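## Task

Slide or carry the orange bin, and no other bin, to the bench edge closest to the arms. Then set the hook down lying flat on the bench next to that bin, with its handle sticking out past that same edge. All other objects must stay resting on whatever currently supports them. The arrangement has to hold by itself, without a robot supporting it. Finish by opening the grippers and moving the arms away.

## Robot and tools

Robots. Three identical i2rt Big YAM arms, named arm1, arm2 and arm3. Each has six revolute joints, a two-finger gripper and a wrist camera. With joints 1 and 6 at 0 and the hand level and pointing forward, the wrist camera rides on top of the hand looking toward the fingertips. Reach is roughly 1.0 m from the joint 1 axis. Joints move at different speeds, so the path between two postures may sweep wide. Two fixed room cameras, room_a and room_b, also watch the scene. Loose objects may occasionally get a brief nudge from outside.

Frames. One shared scene frame, origin on the floor, +z upward. "hand" is the midpoint between the fingertips; its z axis runs along the fingers and the fingers open and close along its y axis. Hand poses depend on each arm's foot pose, which is never printed.

execute_actions. Argument "actions": a list holding one action or nothing (empty list = just report state and images). The action is an object keyed by arm name ("arm1", "arm2", "arm3"); each arm entry has "joints", an object of absolute joint targets (not offsets) by name. Any subset of arms and joints may appear; all named motions start together and may finish at different moments. Names, units and allowed ranges:
- joint1_rad: -2.879 to 2.879 rad, done within ±0.045. Turns the arm about its foot; positive = counter-clockwise seen from above; 0 = unfolding toward the way the foot faces.
- joint2_rad: 0 to 3.141, ±0.14. Shoulder; 0 = upper arm pointing back, about level; increasing lifts it up then forward.
- joint3_rad: 0 to 3.019, ±0.09. Elbow; 0 = forearm folded onto upper arm; increasing opens it.
- joint4_rad: -1.692 to 1.57, ±0.055. Hand pitch; positive tilts fingers up.
- joint5_rad: -1.57 to 1.57, ±0.03. Sideways hand swing; positive toward the arm's right.
- joint6_rad: -2.094 to 2.094, ±0.035. Hand roll; positive clockwise viewed from behind the hand.
- gripper_m: 0 to 0.093 m, ±0.003; the fingertip gap. Grip force tops out near 50 to 62 N per pad, lower on some grippers.
An action runs at most 15 s. Example: {"arm1": {"joints": {"gripper_m": 0.05}}, "arm2": {"joints": {"joint1_rad": 0.3}}}. Unknown keys or out-of-range numbers reject the whole call and nothing moves. A joint or arm you omit may still be driving toward its earlier target without any notice. Argument "cameras": list of arm1_cam_wrist, arm2_cam_wrist, arm3_cam_wrist, room_a, room_b, or "all"; omitted/null/["all"] returns every camera, [] returns none. The "pictures" line lists the images in order. If a result reports a stop, any further execute_actions, wait or finished_scene calls in that same reply are skipped.

wait: "seconds" from 0 to 10. Commands nothing; the world keeps running; returns state and images like an empty action.

zoom_image: "camera" (one of the five names) and "region" [x0, y0, x1, y1] in pixels of that camera's most recent full image, origin top-left, no larger than 504 by 504. Gives a closer, sharper view.

read_manual: optional "section", only "licences"; returns licence text, moves nothing.

finished_scene: "scene" integer 1 or 2; closes that scene irreversibly after the last command has been held, reports success and gives the next task. The goal must already be met and stable.

Reading results. joint_positions gives current angles. joint_status tells how each commanded motion of the last accepted action ended: off_target (resting short and perhaps still pushing), contact_stop or time_out (old target dropped, joint holds where it stopped; but a timed-out joint may keep a target no more than 0.375, 0.375, 0.113, 0.225, 0.075, 0.3 rad from its current spot for joints 1 to 6, keeps pushing, and appears in on_its_own; it resumes by itself if the obstruction clears; send its reported position to relax it). "joint command not followed", usually with a "cause:" line, means a safety check (self- and arm-to-arm clearance) blocked that arm's joint targets; its gripper target still runs, blocked joints show not_followed, and the arm may retry those targets with later actions until given passable ones. Calls without an action never print that line. on_its_own lists things not commanded this call; its "held at" is a target, not a position. A new target very close to the current angle may not move the joint. Loaded joints sag when holding. Joint torques are total drive outputs per arm joint, with per-unit offset, scale and noise; friction can mimic or mask load.

Hazards. The arms do not halt on contact and can press very hard. Avoid arm-to-arm collisions: the clearance check can be late and ignores fingers, gripper housings and wrist cameras; a hard squeeze between robots ends the run. Don't drop, slam or shove objects, and never push anything off the work area or to the floor, which ends the scene. Sustained loads heat motors: a MOTOR HOT warning appears from 85 °C; at 100 °C an OVER-TEMPERATURE FAULT drops that whole arm, and its unfinished keys read limit_stop_at_motor_heat (resend the target afterward). Heat builds during thinking too and partly carries into the next scene. The world runs while you compose replies, holding your last command, so keep replies brief and leave arms in safe, unstrained postures. Shorter robot motion is better.

Each tool is called after "Request:" by a JSON object that holds its "fn" and its "kwargs", one argument or row to a line.

## Session

I'll start by observing the current state of the scene.

Request:
{"fn": "execute_actions", "kwargs": {
  "actions": []
}}

Scene clock: 0.00 s.
Joint torques (N m, as the arm reports them, + toward a larger angle): no reading
arm1.joint_positions: joint1_rad=-0.386 joint2_rad=+0.411 joint3_rad=+1.475 joint4_rad=-1.334 joint5_rad=+0.230 joint6_rad=-0.067 gripper_m=+0.095
arm1.joint_status: not commanded
arm1.hand: x=-0.8643 y=+0.1079 z=+1.3261 quat_wxyz=(-0.548, +0.443, -0.658, -0.267) (m; scene frame)
arm2.joint_positions: joint1_rad=+0.000 joint2_rad=+0.270 joint3_rad=+1.687 joint4_rad=-1.462 joint5_rad=+0.195 joint6_rad=+0.278 gripper_m=+0.094
arm2.joint_status: not commanded
arm2.hand: x=+0.0564 y=-0.0195 z=+1.4114 quat_wxyz=(-0.441, +0.406, -0.600, -0.530) (m; scene frame)
arm3.joint_positions: joint1_rad=+0.569 joint2_rad=+0.464 joint3_rad=+1.444 joint4_rad=-1.290 joint5_rad=+0.176 joint6_rad=-0.175 gripper_m=+0.094
arm3.joint_status: not commanded
arm3.hand: x=+0.8597 y=+0.1468 z=+1.3962 quat_wxyz=(-0.387, +0.715, -0.372, -0.448) (m; scene frame)
pictures: arm1_cam_wrist, arm2_cam_wrist, arm3_cam_wrist, room_a, room_b
Images, in order (width x height): arm1_cam_wrist 504x504, arm2_cam_wrist 504x504, arm3_cam_wrist 504x504, room_a 504x504, room_b 504x504.

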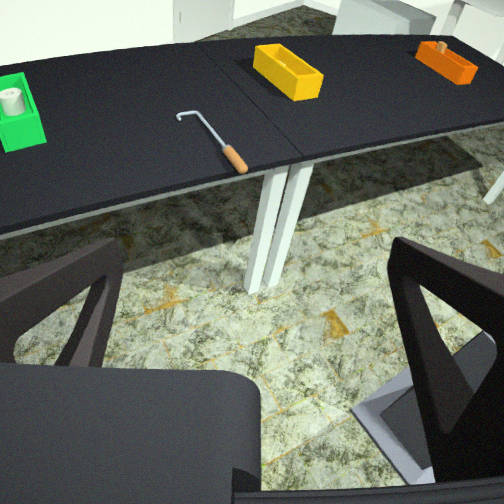

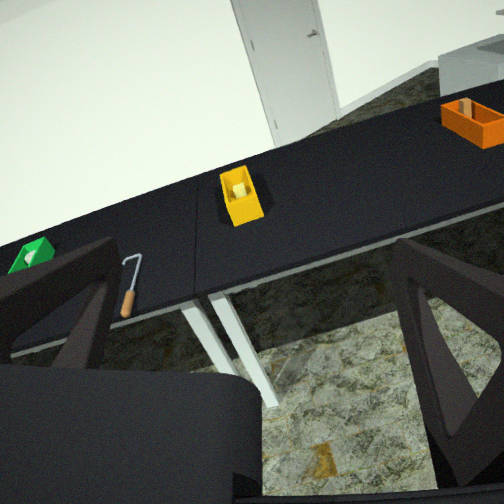

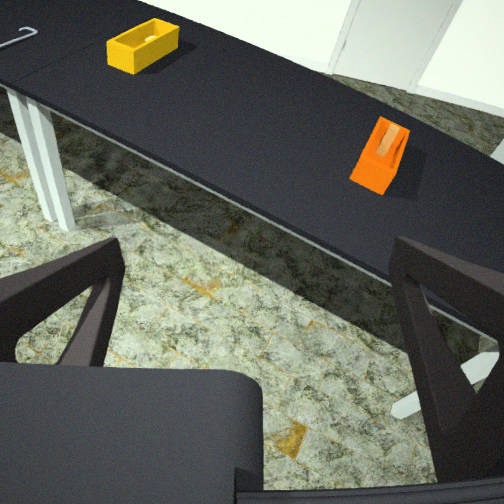

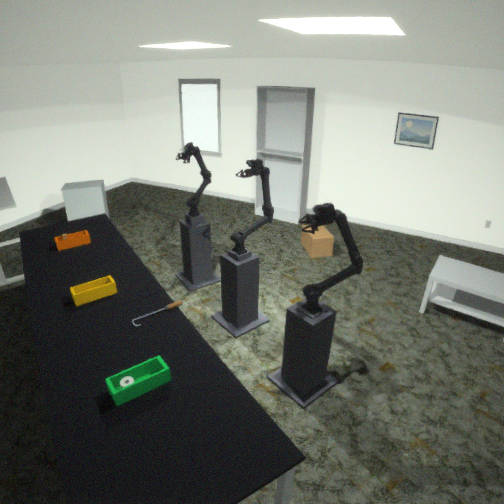

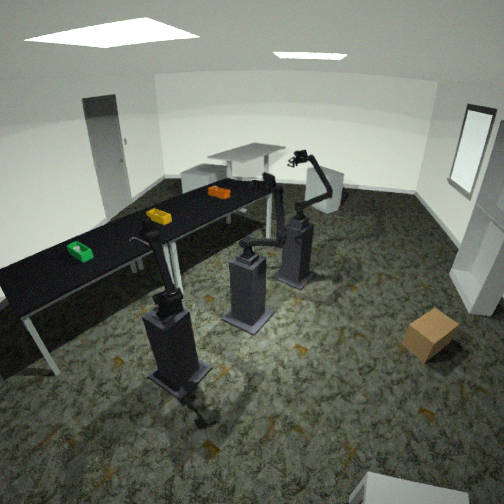

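Request:
{"fn": "zoom_image", "kwargs": {
  "camera": "room_a",
  "region": [0, 170, 320, 490]
}}

Request:
{"fn": "zoom_image", "kwargs": {
  "camera": "arm1_cam_wrist",
  "region": [140, 20, 504, 220]
}}

Request:
{"fn": "zoom_image", "kwargs": {
  "camera": "room_b",
  "region": [0, 130, 360, 430]
}}

Region (0, 170, 320, 490) of room_a's 504x504 image, scaled by 1.575, with more detail than that image has.

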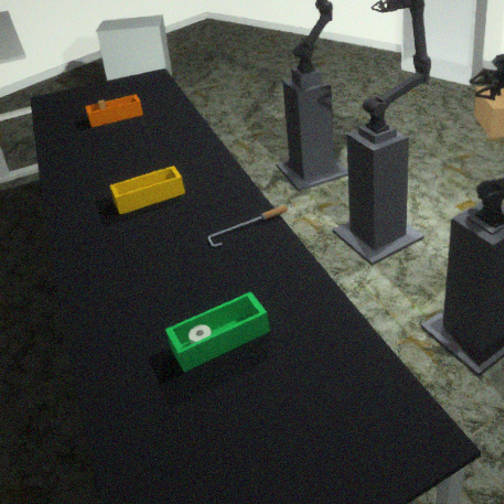

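Region (140, 20, 504, 220) of arm1_cam_wrist's 504x504 image, scaled by 1.385, with more detail than that image has; it fills the top 277 rows of this view, and the rest is white.

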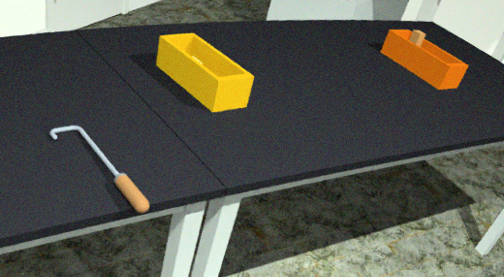

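Region (0, 130, 360, 430) of room_b's 504x504 image, scaled by 1.400, with more detail than that image has.

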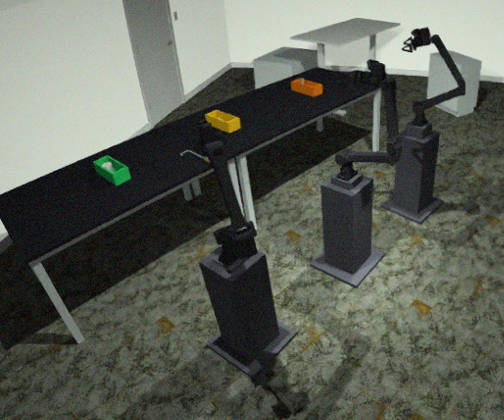

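Request:
{"fn": "execute_actions", "kwargs": {
  "actions": [
    {"arm2": {"joints": {"joint1_rad": 0.25, "joint2_rad": 1.15, "joint3_rad": 1.16, "joint4_rad": -0.5, "joint5_rad": 0.0, "joint6_rad": 0.0}}, "arm3": {"joints": {"joint1_rad": 0.0, "joint2_rad": 1.15, "joint3_rad": 1.16, "joint4_rad": -0.4, "joint5_rad": 0.0, "joint6_rad": 0.0}}}
  ]
}}

Scene clock: 121.50 s.
Joint torques (N m, as the arm reports them, + toward a larger angle): arm1=[ 1.52  6.93  6.78  1.36 -0.06 -0.01] | arm2=[ 0.47 -8.88 11.02  2.61  0.08 -0.22] | arm3=[-0.48 -8.26 10.59  2.16 -0.01  0.08]
arm1.joint_positions: joint1_rad=-0.386 joint2_rad=+0.411 joint3_rad=+1.475 joint4_rad=-1.334 joint5_rad=+0.230 joint6_rad=-0.067 gripper_m=+0.095
arm1.joint_status: not commanded
arm1.hand: x=-0.8643 y=+0.1079 z=+1.3261 quat_wxyz=(-0.548, +0.443, -0.658, -0.267) (m; scene frame)
arm2.joint_positions: joint1_rad=+0.244 joint2_rad=+1.156 joint3_rad=+1.138 joint4_rad=-0.526 joint5_rad=+0.002 joint6_rad=+0.012 gripper_m=+0.094
arm2.joint_status: all done
arm2.hand: x=-0.1571 y=+0.4944 z=+1.1192 quat_wxyz=(-0.277, +0.706, -0.510, -0.406) (m; scene frame)
arm3.joint_positions: joint1_rad=-0.005 joint2_rad=+1.161 joint3_rad=+1.140 joint4_rad=-0.421 joint5_rad=+0.001 joint6_rad=-0.010 gripper_m=+0.094
arm3.joint_status: all done
arm3.hand: x=+0.9245 y=+0.5347 z=+1.1855 quat_wxyz=(-0.383, +0.597, -0.597, -0.375) (m; scene frame)
pictures: arm1_cam_wrist, arm2_cam_wrist, arm3_cam_wrist, room_a, room_b
Images, in order (width x height): arm1_cam_wrist 504x504, arm2_cam_wrist 504x504, arm3_cam_wrist 504x504, room_a 504x504, room_b 504x504.

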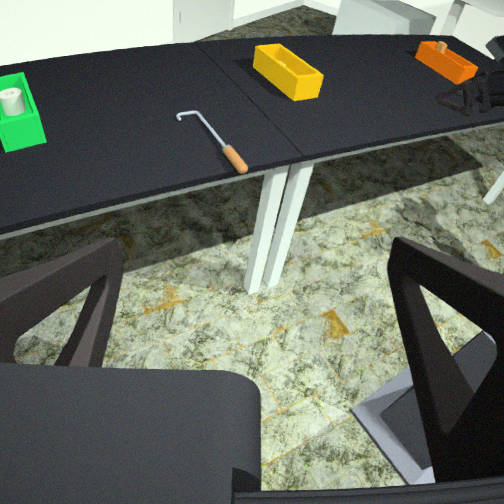

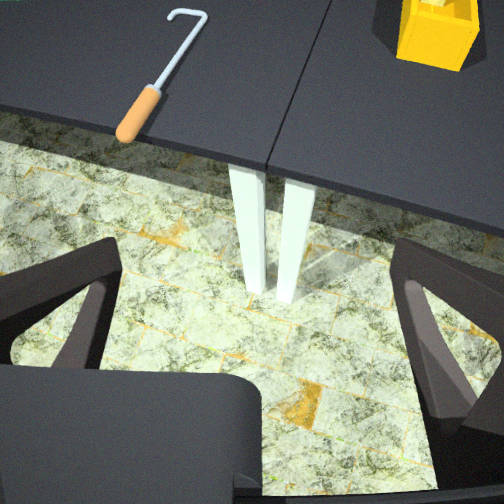

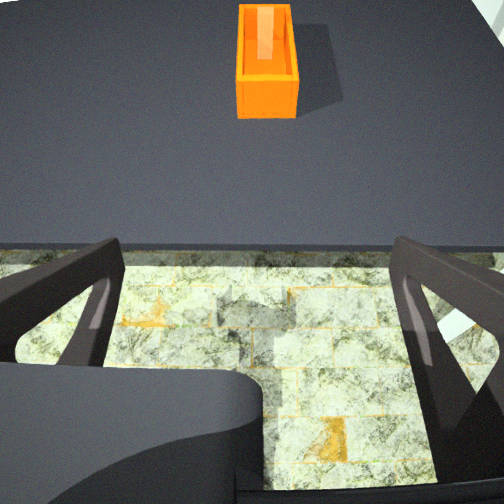

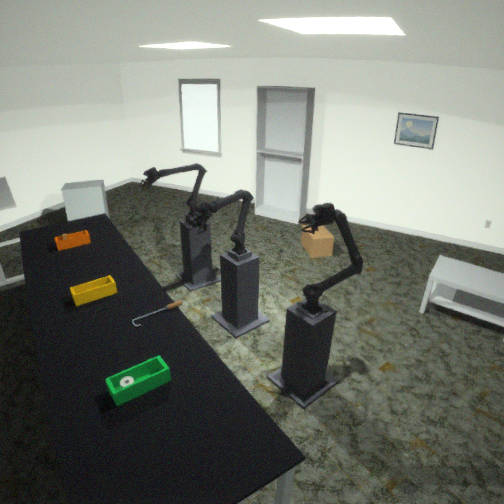

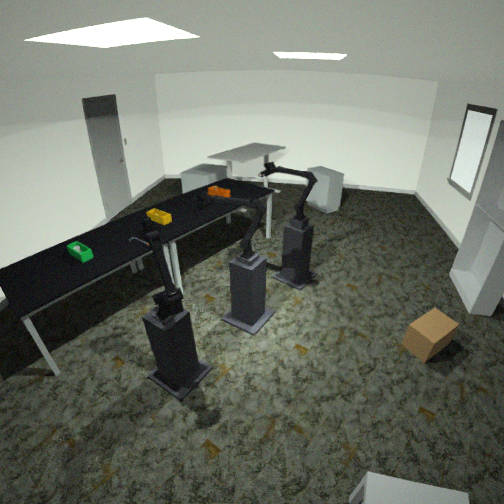

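Request:
{"fn": "zoom_image", "kwargs": {
  "camera": "arm3_cam_wrist",
  "region": [84, 0, 420, 336]
}}

Request:
{"fn": "zoom_image", "kwargs": {
  "camera": "arm2_cam_wrist",
  "region": [84, 0, 420, 336]
}}

Region (84, 0, 420, 336) of arm3_cam_wrist's 504x504 image, scaled by 1.500, with more detail than that image has.

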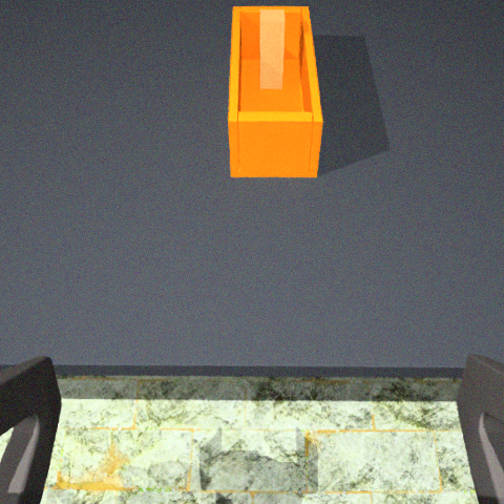

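Region (84, 0, 420, 336) of arm2_cam_wrist's 504x504 image, scaled by 1.500, with more detail than that image has.

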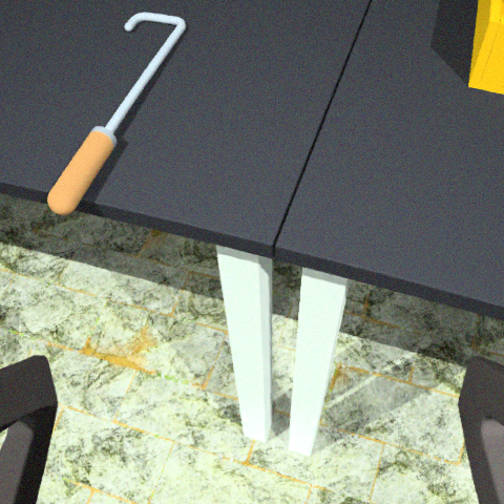

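Request:
{"fn": "execute_actions", "kwargs": {
  "actions": [
    {"arm1": {"joints": {"joint1_rad": -0.52, "joint2_rad": 1.37, "joint3_rad": 1.08, "joint4_rad": -0.16, "joint5_rad": 0.0, "joint6_rad": 0.0}}, "arm2": {"joints": {"joint1_rad": 0.45, "joint4_rad": -0.35}}, "arm3": {"joints": {"joint1_rad": 0.0, "joint2_rad": 1.94, "joint3_rad": 0.72, "joint4_rad": 1.22, "joint5_rad": 0.0, "joint6_rad": 0.0}}}
  ]
}}

Scene clock: 243.33 s.
Joint torques (N m, as the arm reports them, + toward a larger angle): arm1=[  0.98 -10.24  10.93   1.92  -0.23   0.07] | arm2=[-0.73 -8.9  11.05  2.69  0.17 -0.21] | arm3=[ -0.54 -11.46   5.83   2.21   0.     0.07]
arm1.joint_positions: joint1_rad=-0.517 joint2_rad=+1.360 joint3_rad=+1.055 joint4_rad=-0.186 joint5_rad=+0.004 joint6_rad=-0.009 gripper_m=+0.095
arm1.joint_status: all done
arm1.hand: x=-0.6941 y=+0.5432 z=+0.9976 quat_wxyz=(-0.435, +0.472, -0.716, -0.275) (m; scene frame)
arm2.joint_positions: joint1_rad=+0.460 joint2_rad=+1.156 joint3_rad=+1.138 joint4_rad=-0.376 joint5_rad=-0.001 joint6_rad=+0.011 gripper_m=+0.094
arm2.joint_status: all done
arm2.hand: x=-0.2677 y=+0.4597 z=+1.1536 quat_wxyz=(-0.263, +0.722, -0.410, -0.491) (m; scene frame)
arm3.joint_positions: joint1_rad=-0.005 joint2_rad=+1.925 joint3_rad=+0.696 joint4_rad=+1.198 joint5_rad=+0.001 joint6_rad=-0.009 gripper_m=+0.094
arm3.joint_status: all done
arm3.hand: x=+0.9253 y=+0.5885 z=+0.8878 quat_wxyz=(-0.498, +0.507, -0.507, -0.487) (m; scene frame)
pictures: arm1_cam_wrist, arm2_cam_wrist, arm3_cam_wrist, room_a, room_b
Images, in order (width x height): arm1_cam_wrist 504x504, arm2_cam_wrist 504x504, arm3_cam_wrist 504x504, room_a 504x504, room_b 504x504.

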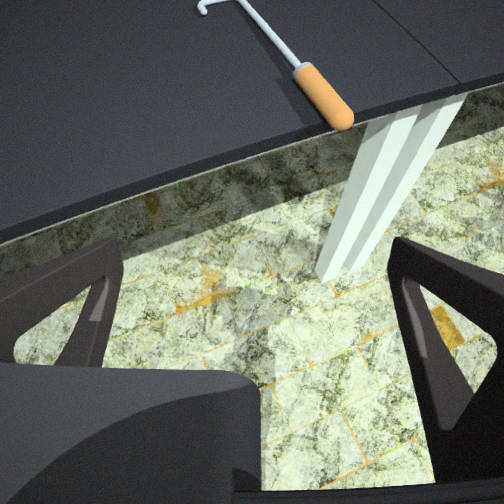

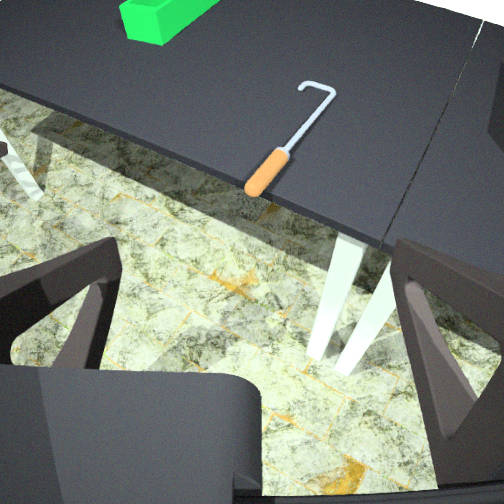

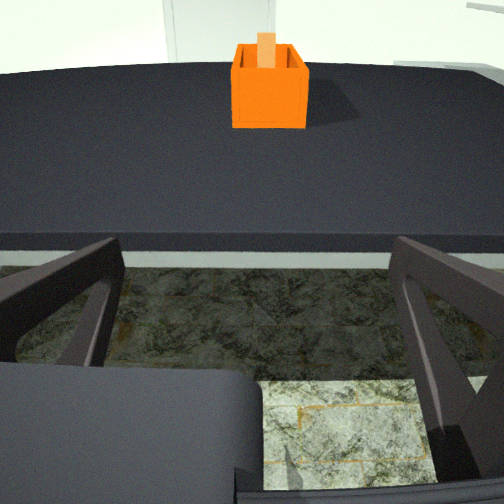

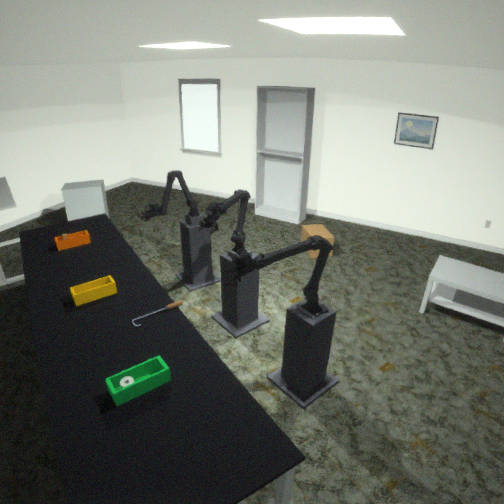

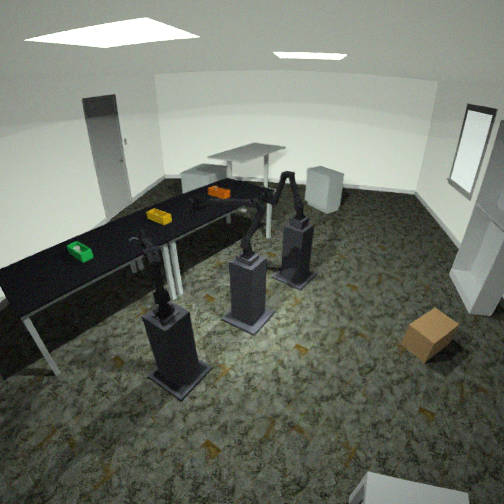

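Request:
{"fn": "zoom_image", "kwargs": {
  "camera": "arm3_cam_wrist",
  "region": [84, 0, 420, 336]
}}

Request:
{"fn": "zoom_image", "kwargs": {
  "camera": "arm1_cam_wrist",
  "region": [168, 0, 504, 336]
}}

Request:
{"fn": "zoom_image", "kwargs": {
  "camera": "arm2_cam_wrist",
  "region": [168, 60, 420, 312]
}}

Region (84, 0, 420, 336) of arm3_cam_wrist's 504x504 image, scaled by 1.500, with more detail than that image has.

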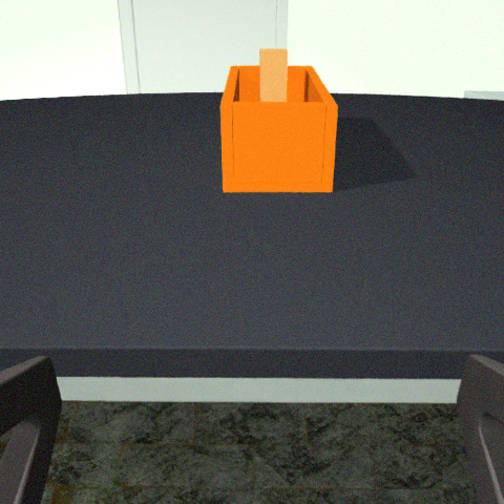

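Region (168, 0, 504, 336) of arm1_cam_wrist's 504x504 image, scaled by 1.500, with more detail than that image has.

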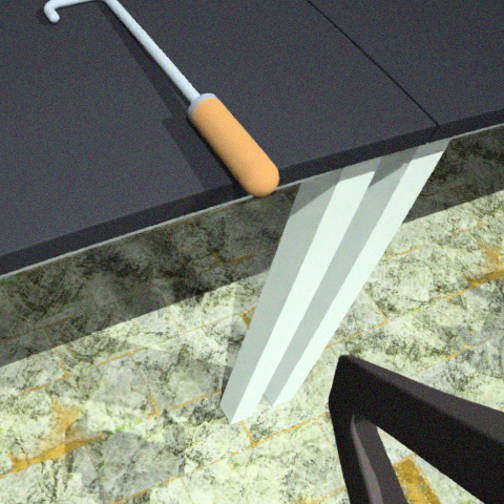

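Region (168, 60, 420, 312) of arm2_cam_wrist's 504x504 image, scaled by 2.000, with more detail than that image has.

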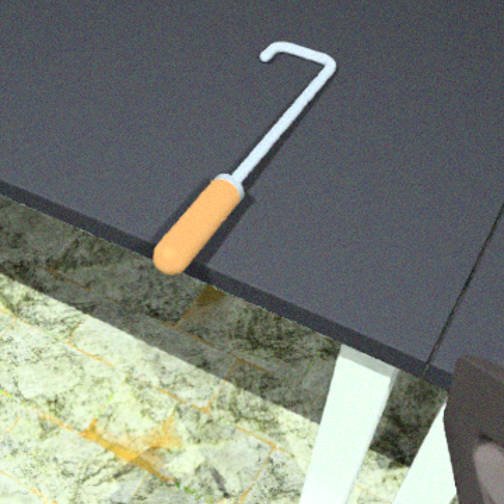

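Request:
{"fn": "execute_actions", "kwargs": {
  "actions": [
    {"arm1": {"joints": {"joint1_rad": -0.268, "joint2_rad": 2.19, "joint3_rad": 1.25, "joint4_rad": 0.985, "joint5_rad": 0.5, "joint6_rad": -1.57}}, "arm2": {"joints": {"joint1_rad": 0.596, "joint2_rad": 2.25, "joint3_rad": 2.03, "joint4_rad": 0.15, "joint5_rad": 0.69, "joint6_rad": 0.21}}}
  ]
}}

Scene clock: 365.50 s.
Joint torques (N m, as the arm reports them, + toward a larger angle): arm1=[  1.27 -20.23   7.75   1.96   0.06   0.01] | arm2=[ -0.37 -25.81  13.08   2.37   0.27   0.01] | arm3=[ -0.52 -11.39   5.84   2.21   0.     0.08]
arm1.joint_positions: joint1_rad=-0.268 joint2_rad=+2.203 joint3_rad=+1.229 joint4_rad=+0.960 joint5_rad=+0.497 joint6_rad=-1.561 gripper_m=+0.095
arm1.joint_status: all done
arm1.hand: x=-0.7277 y=+0.7194 z=+0.7886 quat_wxyz=(-0.665, +0.672, -0.230, +0.231) (m; scene frame)
arm2.joint_positions: joint1_rad=+0.604 joint2_rad=+2.273 joint3_rad=+1.975 joint4_rad=+0.130 joint5_rad=+0.688 joint6_rad=+0.198 gripper_m=+0.094
arm2.joint_status: all done
arm2.hand: x=-0.4725 y=+0.7493 z=+0.9816 quat_wxyz=(-0.439, +0.505, -0.557, -0.491) (m; scene frame)
arm3.joint_positions: joint1_rad=-0.005 joint2_rad=+1.925 joint3_rad=+0.696 joint4_rad=+1.198 joint5_rad=+0.001 joint6_rad=-0.009 gripper_m=+0.094
arm3.joint_status: not commanded
arm3.hand: x=+0.9253 y=+0.5885 z=+0.8878 quat_wxyz=(-0.498, +0.507, -0.507, -0.487) (m; scene frame)
pictures: arm1_cam_wrist, arm2_cam_wrist, arm3_cam_wrist, room_a, room_b
Images, in order (width x height): arm1_cam_wrist 504x504, arm2_cam_wrist 504x504, arm3_cam_wrist 504x504, room_a 504x504, room_b 504x504.

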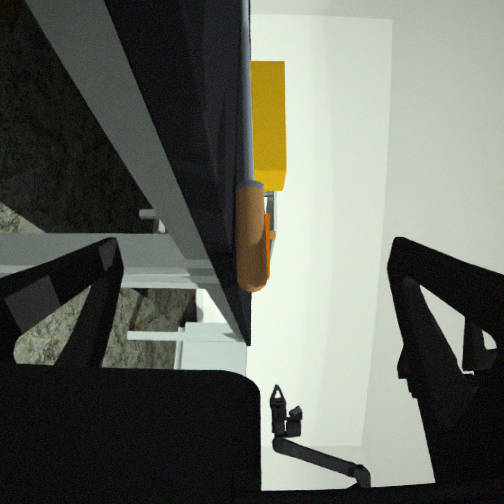

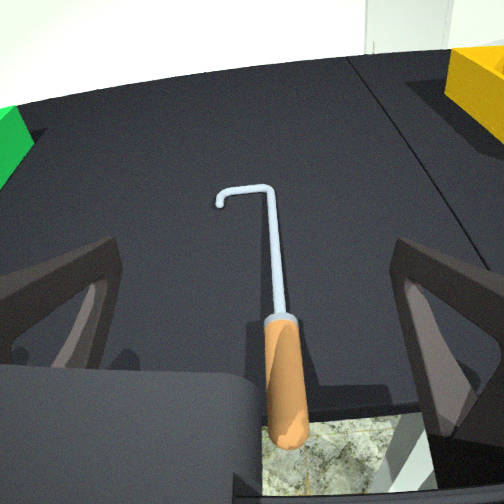

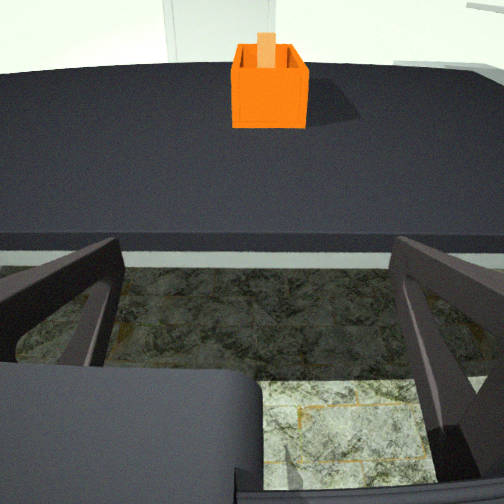

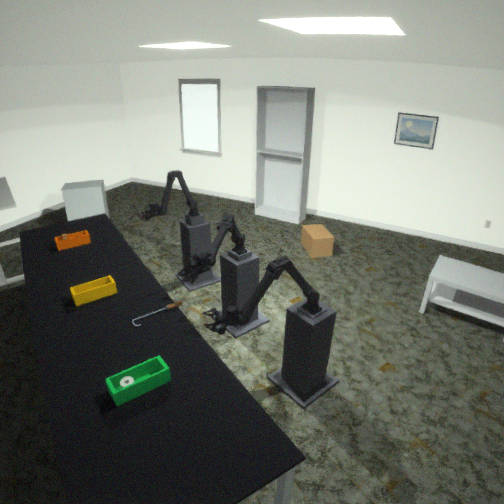

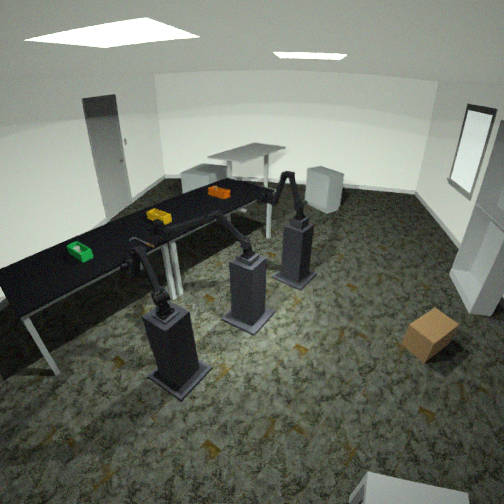

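Request:
{"fn": "zoom_image", "kwargs": {
  "camera": "arm1_cam_wrist",
  "region": [150, 100, 402, 352]
}}

Request:
{"fn": "zoom_image", "kwargs": {
  "camera": "arm2_cam_wrist",
  "region": [126, 160, 462, 496]
}}

Region (150, 100, 402, 352) of arm1_cam_wrist's 504x504 image, scaled by 2.000, with more detail than that image has.

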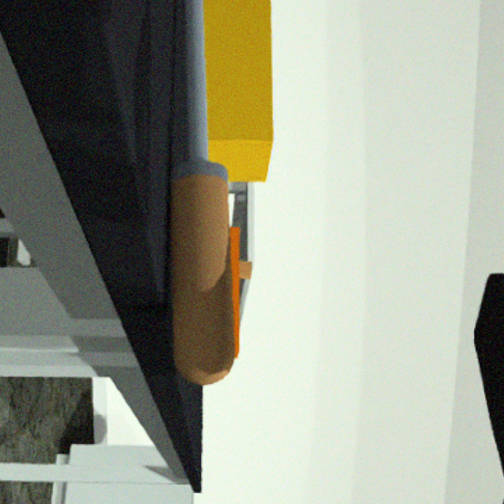

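Region (126, 160, 462, 496) of arm2_cam_wrist's 504x504 image, scaled by 1.500, with more detail than that image has.

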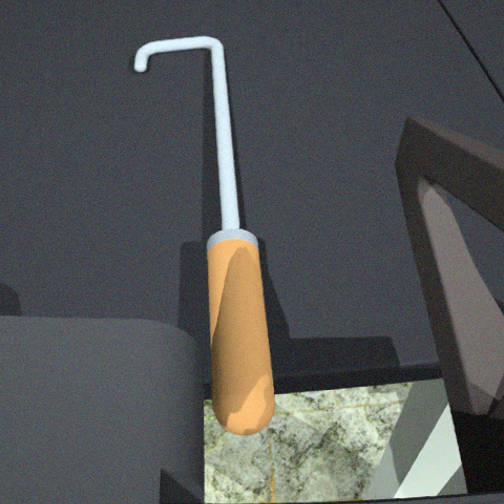

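Request:
{"fn": "execute_actions", "kwargs": {
  "actions": [
    {"arm2": {"joints": {"joint1_rad": 0.59, "joint2_rad": 2.42, "joint3_rad": 2.063, "joint4_rad": 0.127, "joint5_rad": 0.693, "joint6_rad": 0.225}}}
  ],
  "cameras": ["arm1_cam_wrist", "arm2_cam_wrist", "room_a"]
}}

Scene clock: 402.90 s.
Joint torques (N m, as the arm reports them, + toward a larger angle): arm1=[  1.39 -20.2    7.59   2.02   0.05   0.01] | arm2=[ -0.58 -25.06  11.15   1.56   0.3    0.01] | arm3=[ -0.44 -11.5    5.83   2.23   0.     0.08]
arm1.joint_positions: joint1_rad=-0.268 joint2_rad=+2.203 joint3_rad=+1.229 joint4_rad=+0.960 joint5_rad=+0.497 joint6_rad=-1.562 gripper_m=+0.095
arm1.joint_status: not commanded
arm1.hand: x=-0.7277 y=+0.7194 z=+0.7886 quat_wxyz=(-0.665, +0.672, -0.230, +0.231) (m; scene frame)
arm2.joint_positions: joint1_rad=+0.601 joint2_rad=+2.421 joint3_rad=+2.030 joint4_rad=+0.130 joint5_rad=+0.691 joint6_rad=+0.213 gripper_m=+0.094
arm2.joint_status: all done
arm2.hand: x=-0.4819 y=+0.7635 z=+0.8830 quat_wxyz=(-0.435, +0.529, -0.566, -0.458) (m; scene frame)
arm3.joint_positions: joint1_rad=-0.005 joint2_rad=+1.925 joint3_rad=+0.696 joint4_rad=+1.198 joint5_rad=+0.001 joint6_rad=-0.009 gripper_m=+0.094
arm3.joint_status: not commanded
arm3.hand: x=+0.9253 y=+0.5885 z=+0.8878 quat_wxyz=(-0.498, +0.507, -0.507, -0.487) (m; scene frame)
pictures: arm1_cam_wrist, arm2_cam_wrist, room_a
Images, in order (width x height): arm1_cam_wrist 504x504, arm2_cam_wrist 504x504, room_a 504x504.

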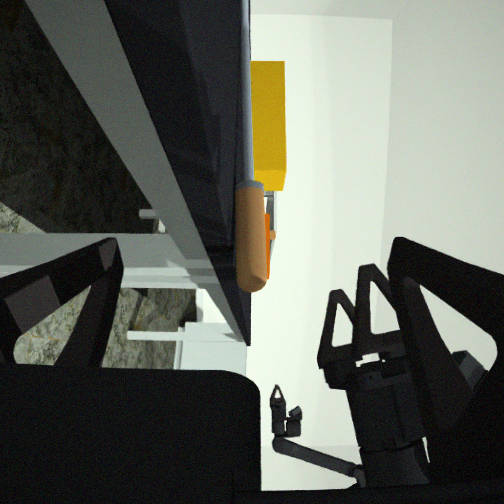

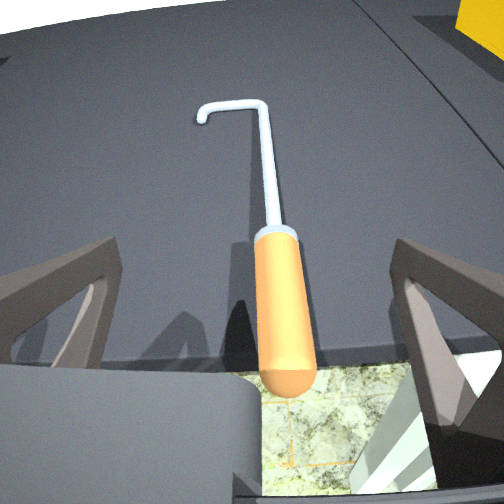

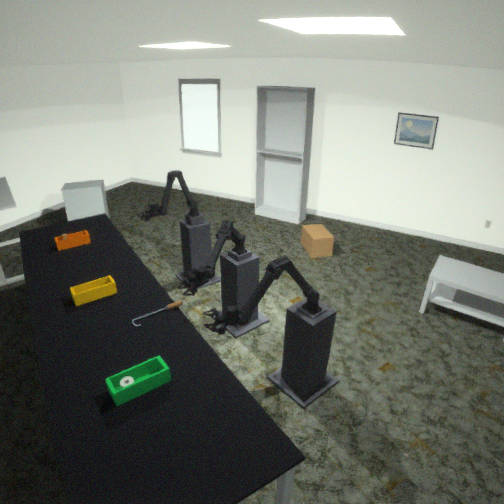

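Request:
{"fn": "execute_actions", "kwargs": {
  "actions": [
    {"arm2": {"joints": {"joint1_rad": 0.553, "joint2_rad": 2.525, "joint3_rad": 2.088, "joint4_rad": 0.312, "joint5_rad": 0.632, "joint6_rad": 0.10}}}
  ],
  "cameras": ["arm1_cam_wrist", "arm2_cam_wrist", "room_a"]
}}

Scene clock: 508.40 s.
Joint torques (N m, as the arm reports them, + toward a larger angle): arm1=[  1.37 -19.95   7.58   2.     0.04   0.  ] | arm2=[  0.55 -23.98  11.87   2.54   0.13  -0.23] | arm3=[ -0.56 -11.49   5.84   2.2    0.     0.07]
arm1.joint_positions: joint1_rad=-0.268 joint2_rad=+2.203 joint3_rad=+1.229 joint4_rad=+0.960 joint5_rad=+0.497 joint6_rad=-1.562 gripper_m=+0.095
arm1.joint_status: not commanded
arm1.hand: x=-0.7277 y=+0.7194 z=+0.7886 quat_wxyz=(-0.665, +0.672, -0.230, +0.231) (m; scene frame)
arm2.joint_positions: joint1_rad=+0.549 joint2_rad=+2.506 joint3_rad=+2.043 joint4_rad=+0.288 joint5_rad=+0.634 joint6_rad=+0.112 gripper_m=+0.094
arm2.joint_status: all done
arm2.hand: x=-0.4566 y=+0.7946 z=+0.8445 quat_wxyz=(-0.457, +0.531, -0.539, -0.468) (m; scene frame)
arm3.joint_positions: joint1_rad=-0.005 joint2_rad=+1.925 joint3_rad=+0.696 joint4_rad=+1.198 joint5_rad=+0.001 joint6_rad=-0.009 gripper_m=+0.094
arm3.joint_status: not commanded
arm3.hand: x=+0.9253 y=+0.5885 z=+0.8878 quat_wxyz=(-0.498, +0.507, -0.507, -0.487) (m; scene frame)
pictures: arm1_cam_wrist, arm2_cam_wrist, room_a
Images, in order (width x height): arm1_cam_wrist 504x504, arm2_cam_wrist 504x504, room_a 504x504.

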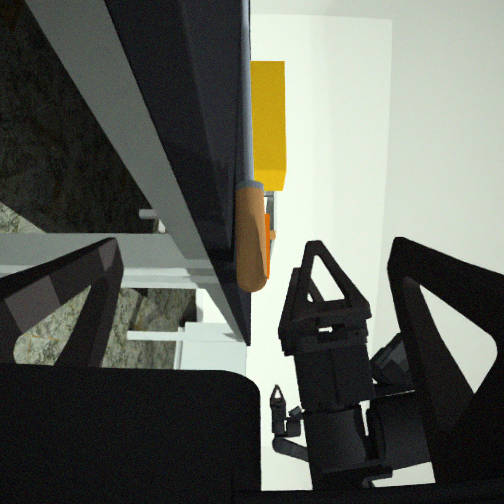

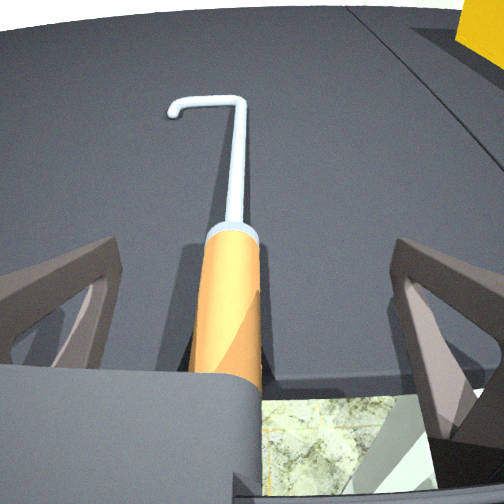

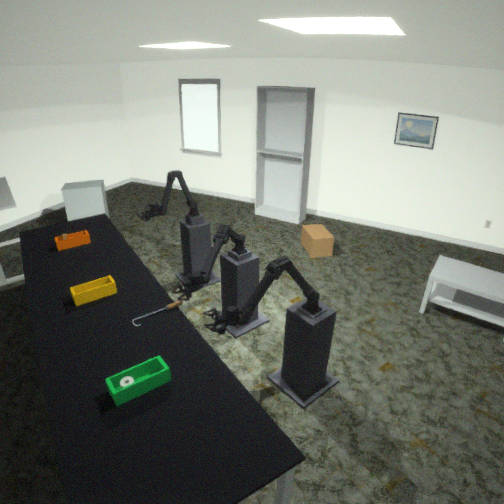

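Request:
{"fn": "zoom_image", "kwargs": {
  "camera": "arm1_cam_wrist",
  "region": [180, 160, 432, 412]
}}

Region (180, 160, 432, 412) of arm1_cam_wrist's 504x504 image, scaled by 2.000, with more detail than that image has.

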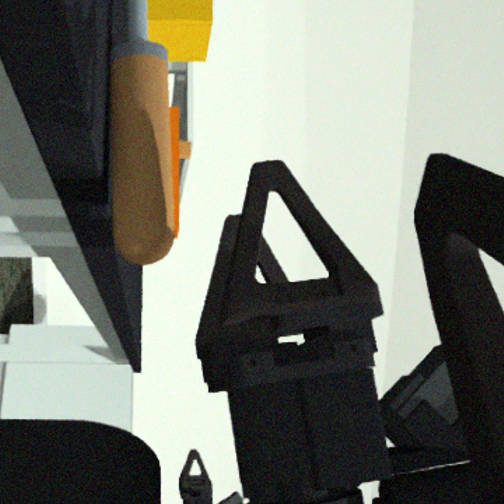

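Request:
{"fn": "execute_actions", "kwargs": {
  "actions": [
    {"arm2": {"joints": {"joint1_rad": 0.567, "joint2_rad": 2.595, "joint3_rad": 2.14, "joint4_rad": 0.341, "joint5_rad": 0.632, "joint6_rad": 0.10}}}
  ],
  "cameras": ["arm1_cam_wrist", "arm2_cam_wrist"]
}}

Scene clock: 542.27 s.
Joint torques (N m, as the arm reports them, + toward a larger angle): arm1=[  1.33 -20.39   7.6    1.99   0.04   0.  ] | arm2=[  1.13 -23.52  12.14   2.51   0.12  -0.22] | arm3=[ -0.52 -11.53   5.83   2.22   0.     0.08]
arm1.joint_positions: joint1_rad=-0.268 joint2_rad=+2.203 joint3_rad=+1.229 joint4_rad=+0.960 joint5_rad=+0.497 joint6_rad=-1.562 gripper_m=+0.095
arm1.joint_status: not commanded
arm1.hand: x=-0.7277 y=+0.7194 z=+0.7886 quat_wxyz=(-0.665, +0.672, -0.230, +0.231) (m; scene frame)
arm2.joint_positions: joint1_rad=+0.558 joint2_rad=+2.566 joint3_rad=+2.091 joint4_rad=+0.318 joint5_rad=+0.634 joint6_rad=+0.112 gripper_m=+0.094
arm2.joint_status: all done
arm2.hand: x=-0.4691 y=+0.7967 z=+0.8235 quat_wxyz=(-0.456, +0.527, -0.535, -0.477) (m; scene frame)
arm3.joint_positions: joint1_rad=-0.005 joint2_rad=+1.925 joint3_rad=+0.696 joint4_rad=+1.198 joint5_rad=+0.001 joint6_rad=-0.009 gripper_m=+0.094
arm3.joint_status: not commanded
arm3.hand: x=+0.9253 y=+0.5885 z=+0.8878 quat_wxyz=(-0.498, +0.507, -0.507, -0.487) (m; scene frame)
pictures: arm1_cam_wrist, arm2_cam_wrist
Images, in order (width x height): arm1_cam_wrist 504x504, arm2_cam_wrist 504x504.

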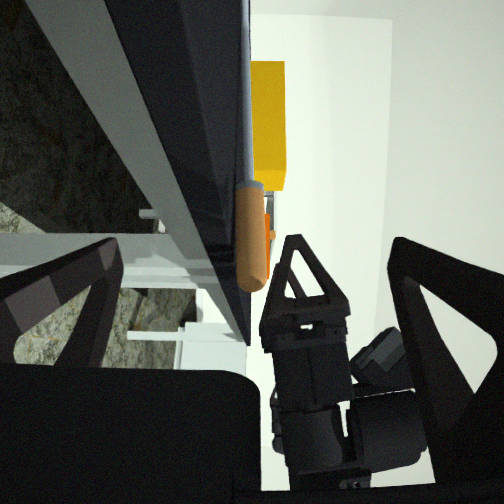

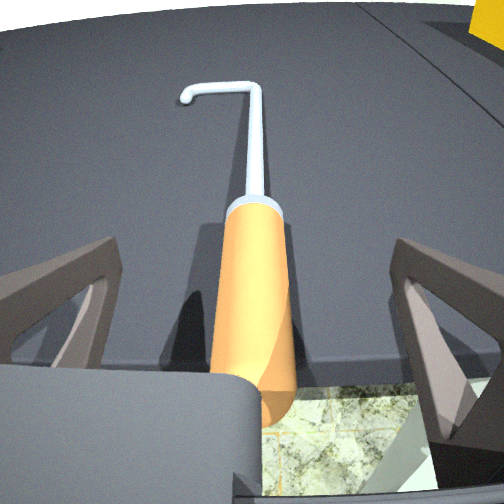

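Request:
{"fn": "execute_actions", "kwargs": {
  "actions": [
    {"arm2": {"joints": {"joint2_rad": 2.627}}}
  ],
  "cameras": ["arm1_cam_wrist", "arm2_cam_wrist"]
}}

Scene clock: 549.67 s.
Joint torques (N m, as the arm reports them, + toward a larger angle): arm1=[  1.14 -20.41   7.55   1.97   0.04   0.  ] | arm2=[  0.99 -23.81  12.05   2.48   0.13  -0.22] | arm3=[ -0.44 -11.44   5.81   2.19   0.     0.09]
arm1.joint_positions: joint1_rad=-0.268 joint2_rad=+2.203 joint3_rad=+1.229 joint4_rad=+0.960 joint5_rad=+0.497 joint6_rad=-1.562 gripper_m=+0.095
arm1.joint_status: not commanded
arm1.hand: x=-0.7277 y=+0.7194 z=+0.7886 quat_wxyz=(-0.665, +0.672, -0.230, +0.231) (m; scene frame)
arm2.joint_positions: joint1_rad=+0.558 joint2_rad=+2.596 joint3_rad=+2.091 joint4_rad=+0.318 joint5_rad=+0.634 joint6_rad=+0.112 gripper_m=+0.094
arm2.joint_status: all done
arm2.hand: x=-0.4682 y=+0.7949 z=+0.7966 quat_wxyz=(-0.454, +0.537, -0.537, -0.466) (m; scene frame)
arm3.joint_positions: joint1_rad=-0.005 joint2_rad=+1.925 joint3_rad=+0.696 joint4_rad=+1.198 joint5_rad=+0.001 joint6_rad=-0.009 gripper_m=+0.094
arm3.joint_status: not commanded
arm3.hand: x=+0.9253 y=+0.5885 z=+0.8878 quat_wxyz=(-0.498, +0.507, -0.507, -0.487) (m; scene frame)
pictures: arm1_cam_wrist, arm2_cam_wrist
Images, in order (width x height): arm1_cam_wrist 504x504, arm2_cam_wrist 504x504.

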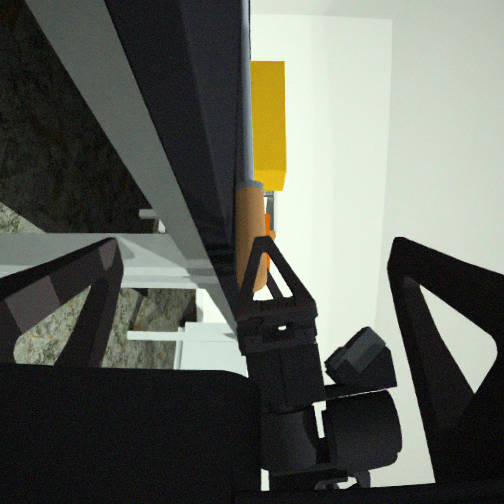

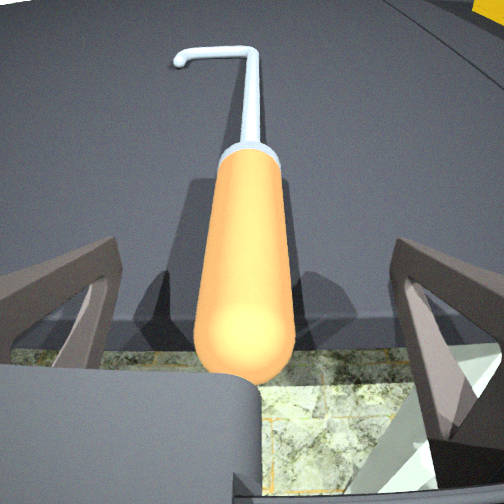

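Request:
{"fn": "zoom_image", "kwargs": {
  "camera": "arm1_cam_wrist",
  "region": [180, 170, 348, 338]
}}

Region (180, 170, 348, 338) of arm1_cam_wrist's 504x504 image, scaled by 3.000, with more detail than that image has.

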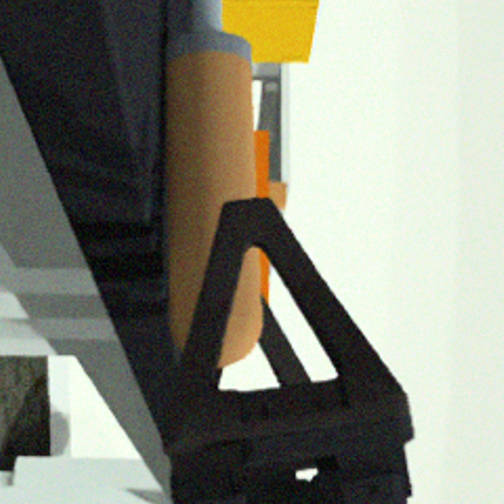

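Request:
{"fn": "execute_actions", "kwargs": {
  "actions": [
    {"arm2": {"joints": {"joint3_rad": 2.224, "joint2_rad": 2.65}}}
  ],
  "cameras": ["arm1_cam_wrist", "arm2_cam_wrist"]
}}

Scene clock: 590.77 s.
Joint torques (N m, as the arm reports them, + toward a larger angle): arm1=[  1.14 -20.22   7.59   1.98   0.05  -0.01] | arm2=[  0.93 -23.96  12.36   2.47   0.11  -0.22] | arm3=[ -0.58 -11.32   5.83   2.24   0.     0.08]
arm1.joint_positions: joint1_rad=-0.268 joint2_rad=+2.203 joint3_rad=+1.229 joint4_rad=+0.960 joint5_rad=+0.497 joint6_rad=-1.562 gripper_m=+0.095
arm1.joint_status: not commanded
arm1.hand: x=-0.7277 y=+0.7194 z=+0.7886 quat_wxyz=(-0.665, +0.672, -0.230, +0.231) (m; scene frame)
arm2.joint_positions: joint1_rad=+0.558 joint2_rad=+2.620 joint3_rad=+2.173 joint4_rad=+0.318 joint5_rad=+0.634 joint6_rad=+0.112 gripper_m=+0.094
arm2.joint_status: all done
arm2.hand: x=-0.4772 y=+0.8071 z=+0.8199 quat_wxyz=(-0.457, +0.518, -0.534, -0.488) (m; scene frame)
arm3.joint_positions: joint1_rad=-0.005 joint2_rad=+1.925 joint3_rad=+0.696 joint4_rad=+1.198 joint5_rad=+0.001 joint6_rad=-0.009 gripper_m=+0.094
arm3.joint_status: not commanded
arm3.hand: x=+0.9253 y=+0.5885 z=+0.8878 quat_wxyz=(-0.498, +0.507, -0.507, -0.487) (m; scene frame)
pictures: arm1_cam_wrist, arm2_cam_wrist
Images, in order (width x height): arm1_cam_wrist 504x504, arm2_cam_wrist 504x504.

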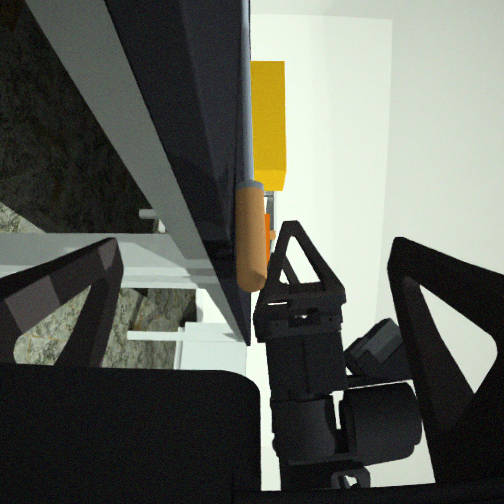

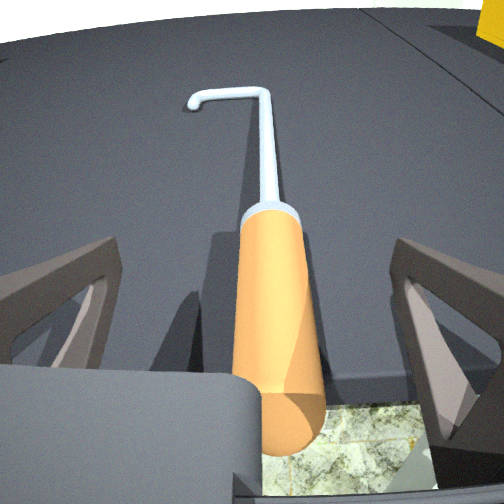

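Request:
{"fn": "execute_actions", "kwargs": {
  "actions": [
    {"arm2": {"joints": {"joint2_rad": 2.686, "joint1_rad": 0.543}}}
  ],
  "cameras": ["arm1_cam_wrist", "arm2_cam_wrist"]
}}

Scene clock: 600.27 s.
Joint torques (N m, as the arm reports them, + toward a larger angle): arm1=[  1.2  -20.29   7.58   1.97   0.03   0.01] | arm2=[ -0.55 -23.86  12.31   2.46   0.13  -0.22] | arm3=[ -0.52 -11.43   5.84   2.22  -0.01   0.08]
arm1.joint_positions: joint1_rad=-0.268 joint2_rad=+2.203 joint3_rad=+1.229 joint4_rad=+0.960 joint5_rad=+0.497 joint6_rad=-1.562 gripper_m=+0.095
arm1.joint_status: not commanded
arm1.hand: x=-0.7277 y=+0.7194 z=+0.7886 quat_wxyz=(-0.665, +0.672, -0.230, +0.231) (m; scene frame)
arm2.joint_positions: joint1_rad=+0.553 joint2_rad=+2.657 joint3_rad=+2.173 joint4_rad=+0.318 joint5_rad=+0.634 joint6_rad=+0.112 gripper_m=+0.094
arm2.joint_status: all done
arm2.hand: x=-0.4716 y=+0.8072 z=+0.7856 quat_wxyz=(-0.456, +0.529, -0.537, -0.473) (m; scene frame)
arm3.joint_positions: joint1_rad=-0.005 joint2_rad=+1.925 joint3_rad=+0.696 joint4_rad=+1.198 joint5_rad=+0.001 joint6_rad=-0.009 gripper_m=+0.094
arm3.joint_status: not commanded
arm3.hand: x=+0.9253 y=+0.5885 z=+0.8878 quat_wxyz=(-0.498, +0.507, -0.507, -0.487) (m; scene frame)
pictures: arm1_cam_wrist, arm2_cam_wrist
Images, in order (width x height): arm1_cam_wrist 504x504, arm2_cam_wrist 504x504.

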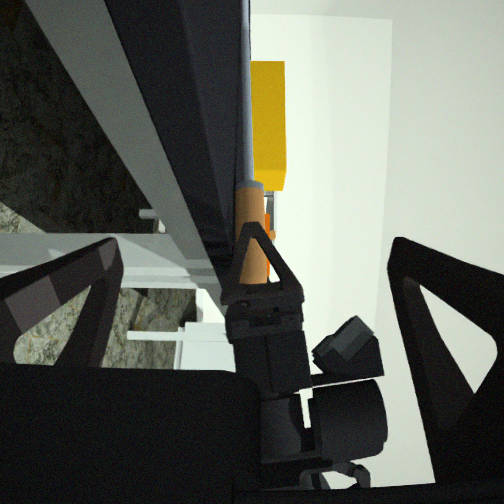

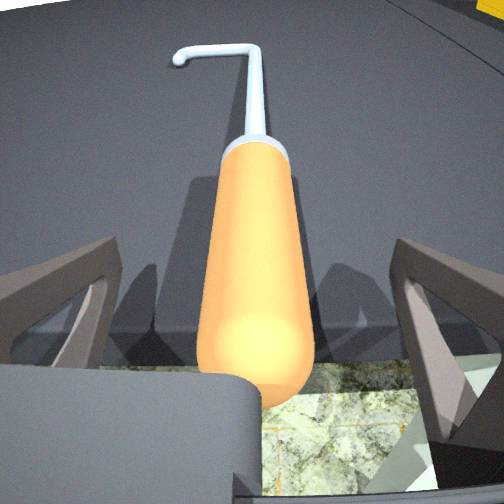

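Request:
{"fn": "zoom_image", "kwargs": {
  "camera": "arm1_cam_wrist",
  "region": [180, 170, 348, 338]
}}

Region (180, 170, 348, 338) of arm1_cam_wrist's 504x504 image, scaled by 3.000, with more detail than that image has.

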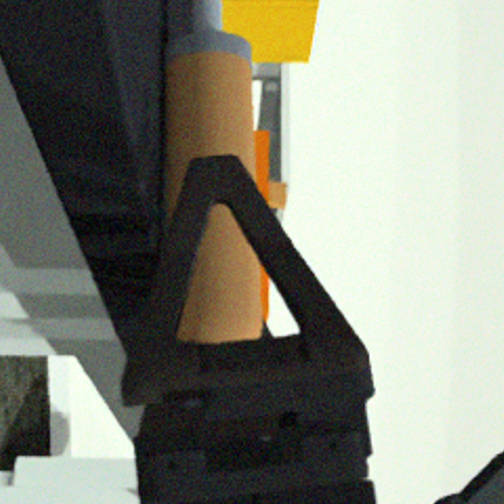

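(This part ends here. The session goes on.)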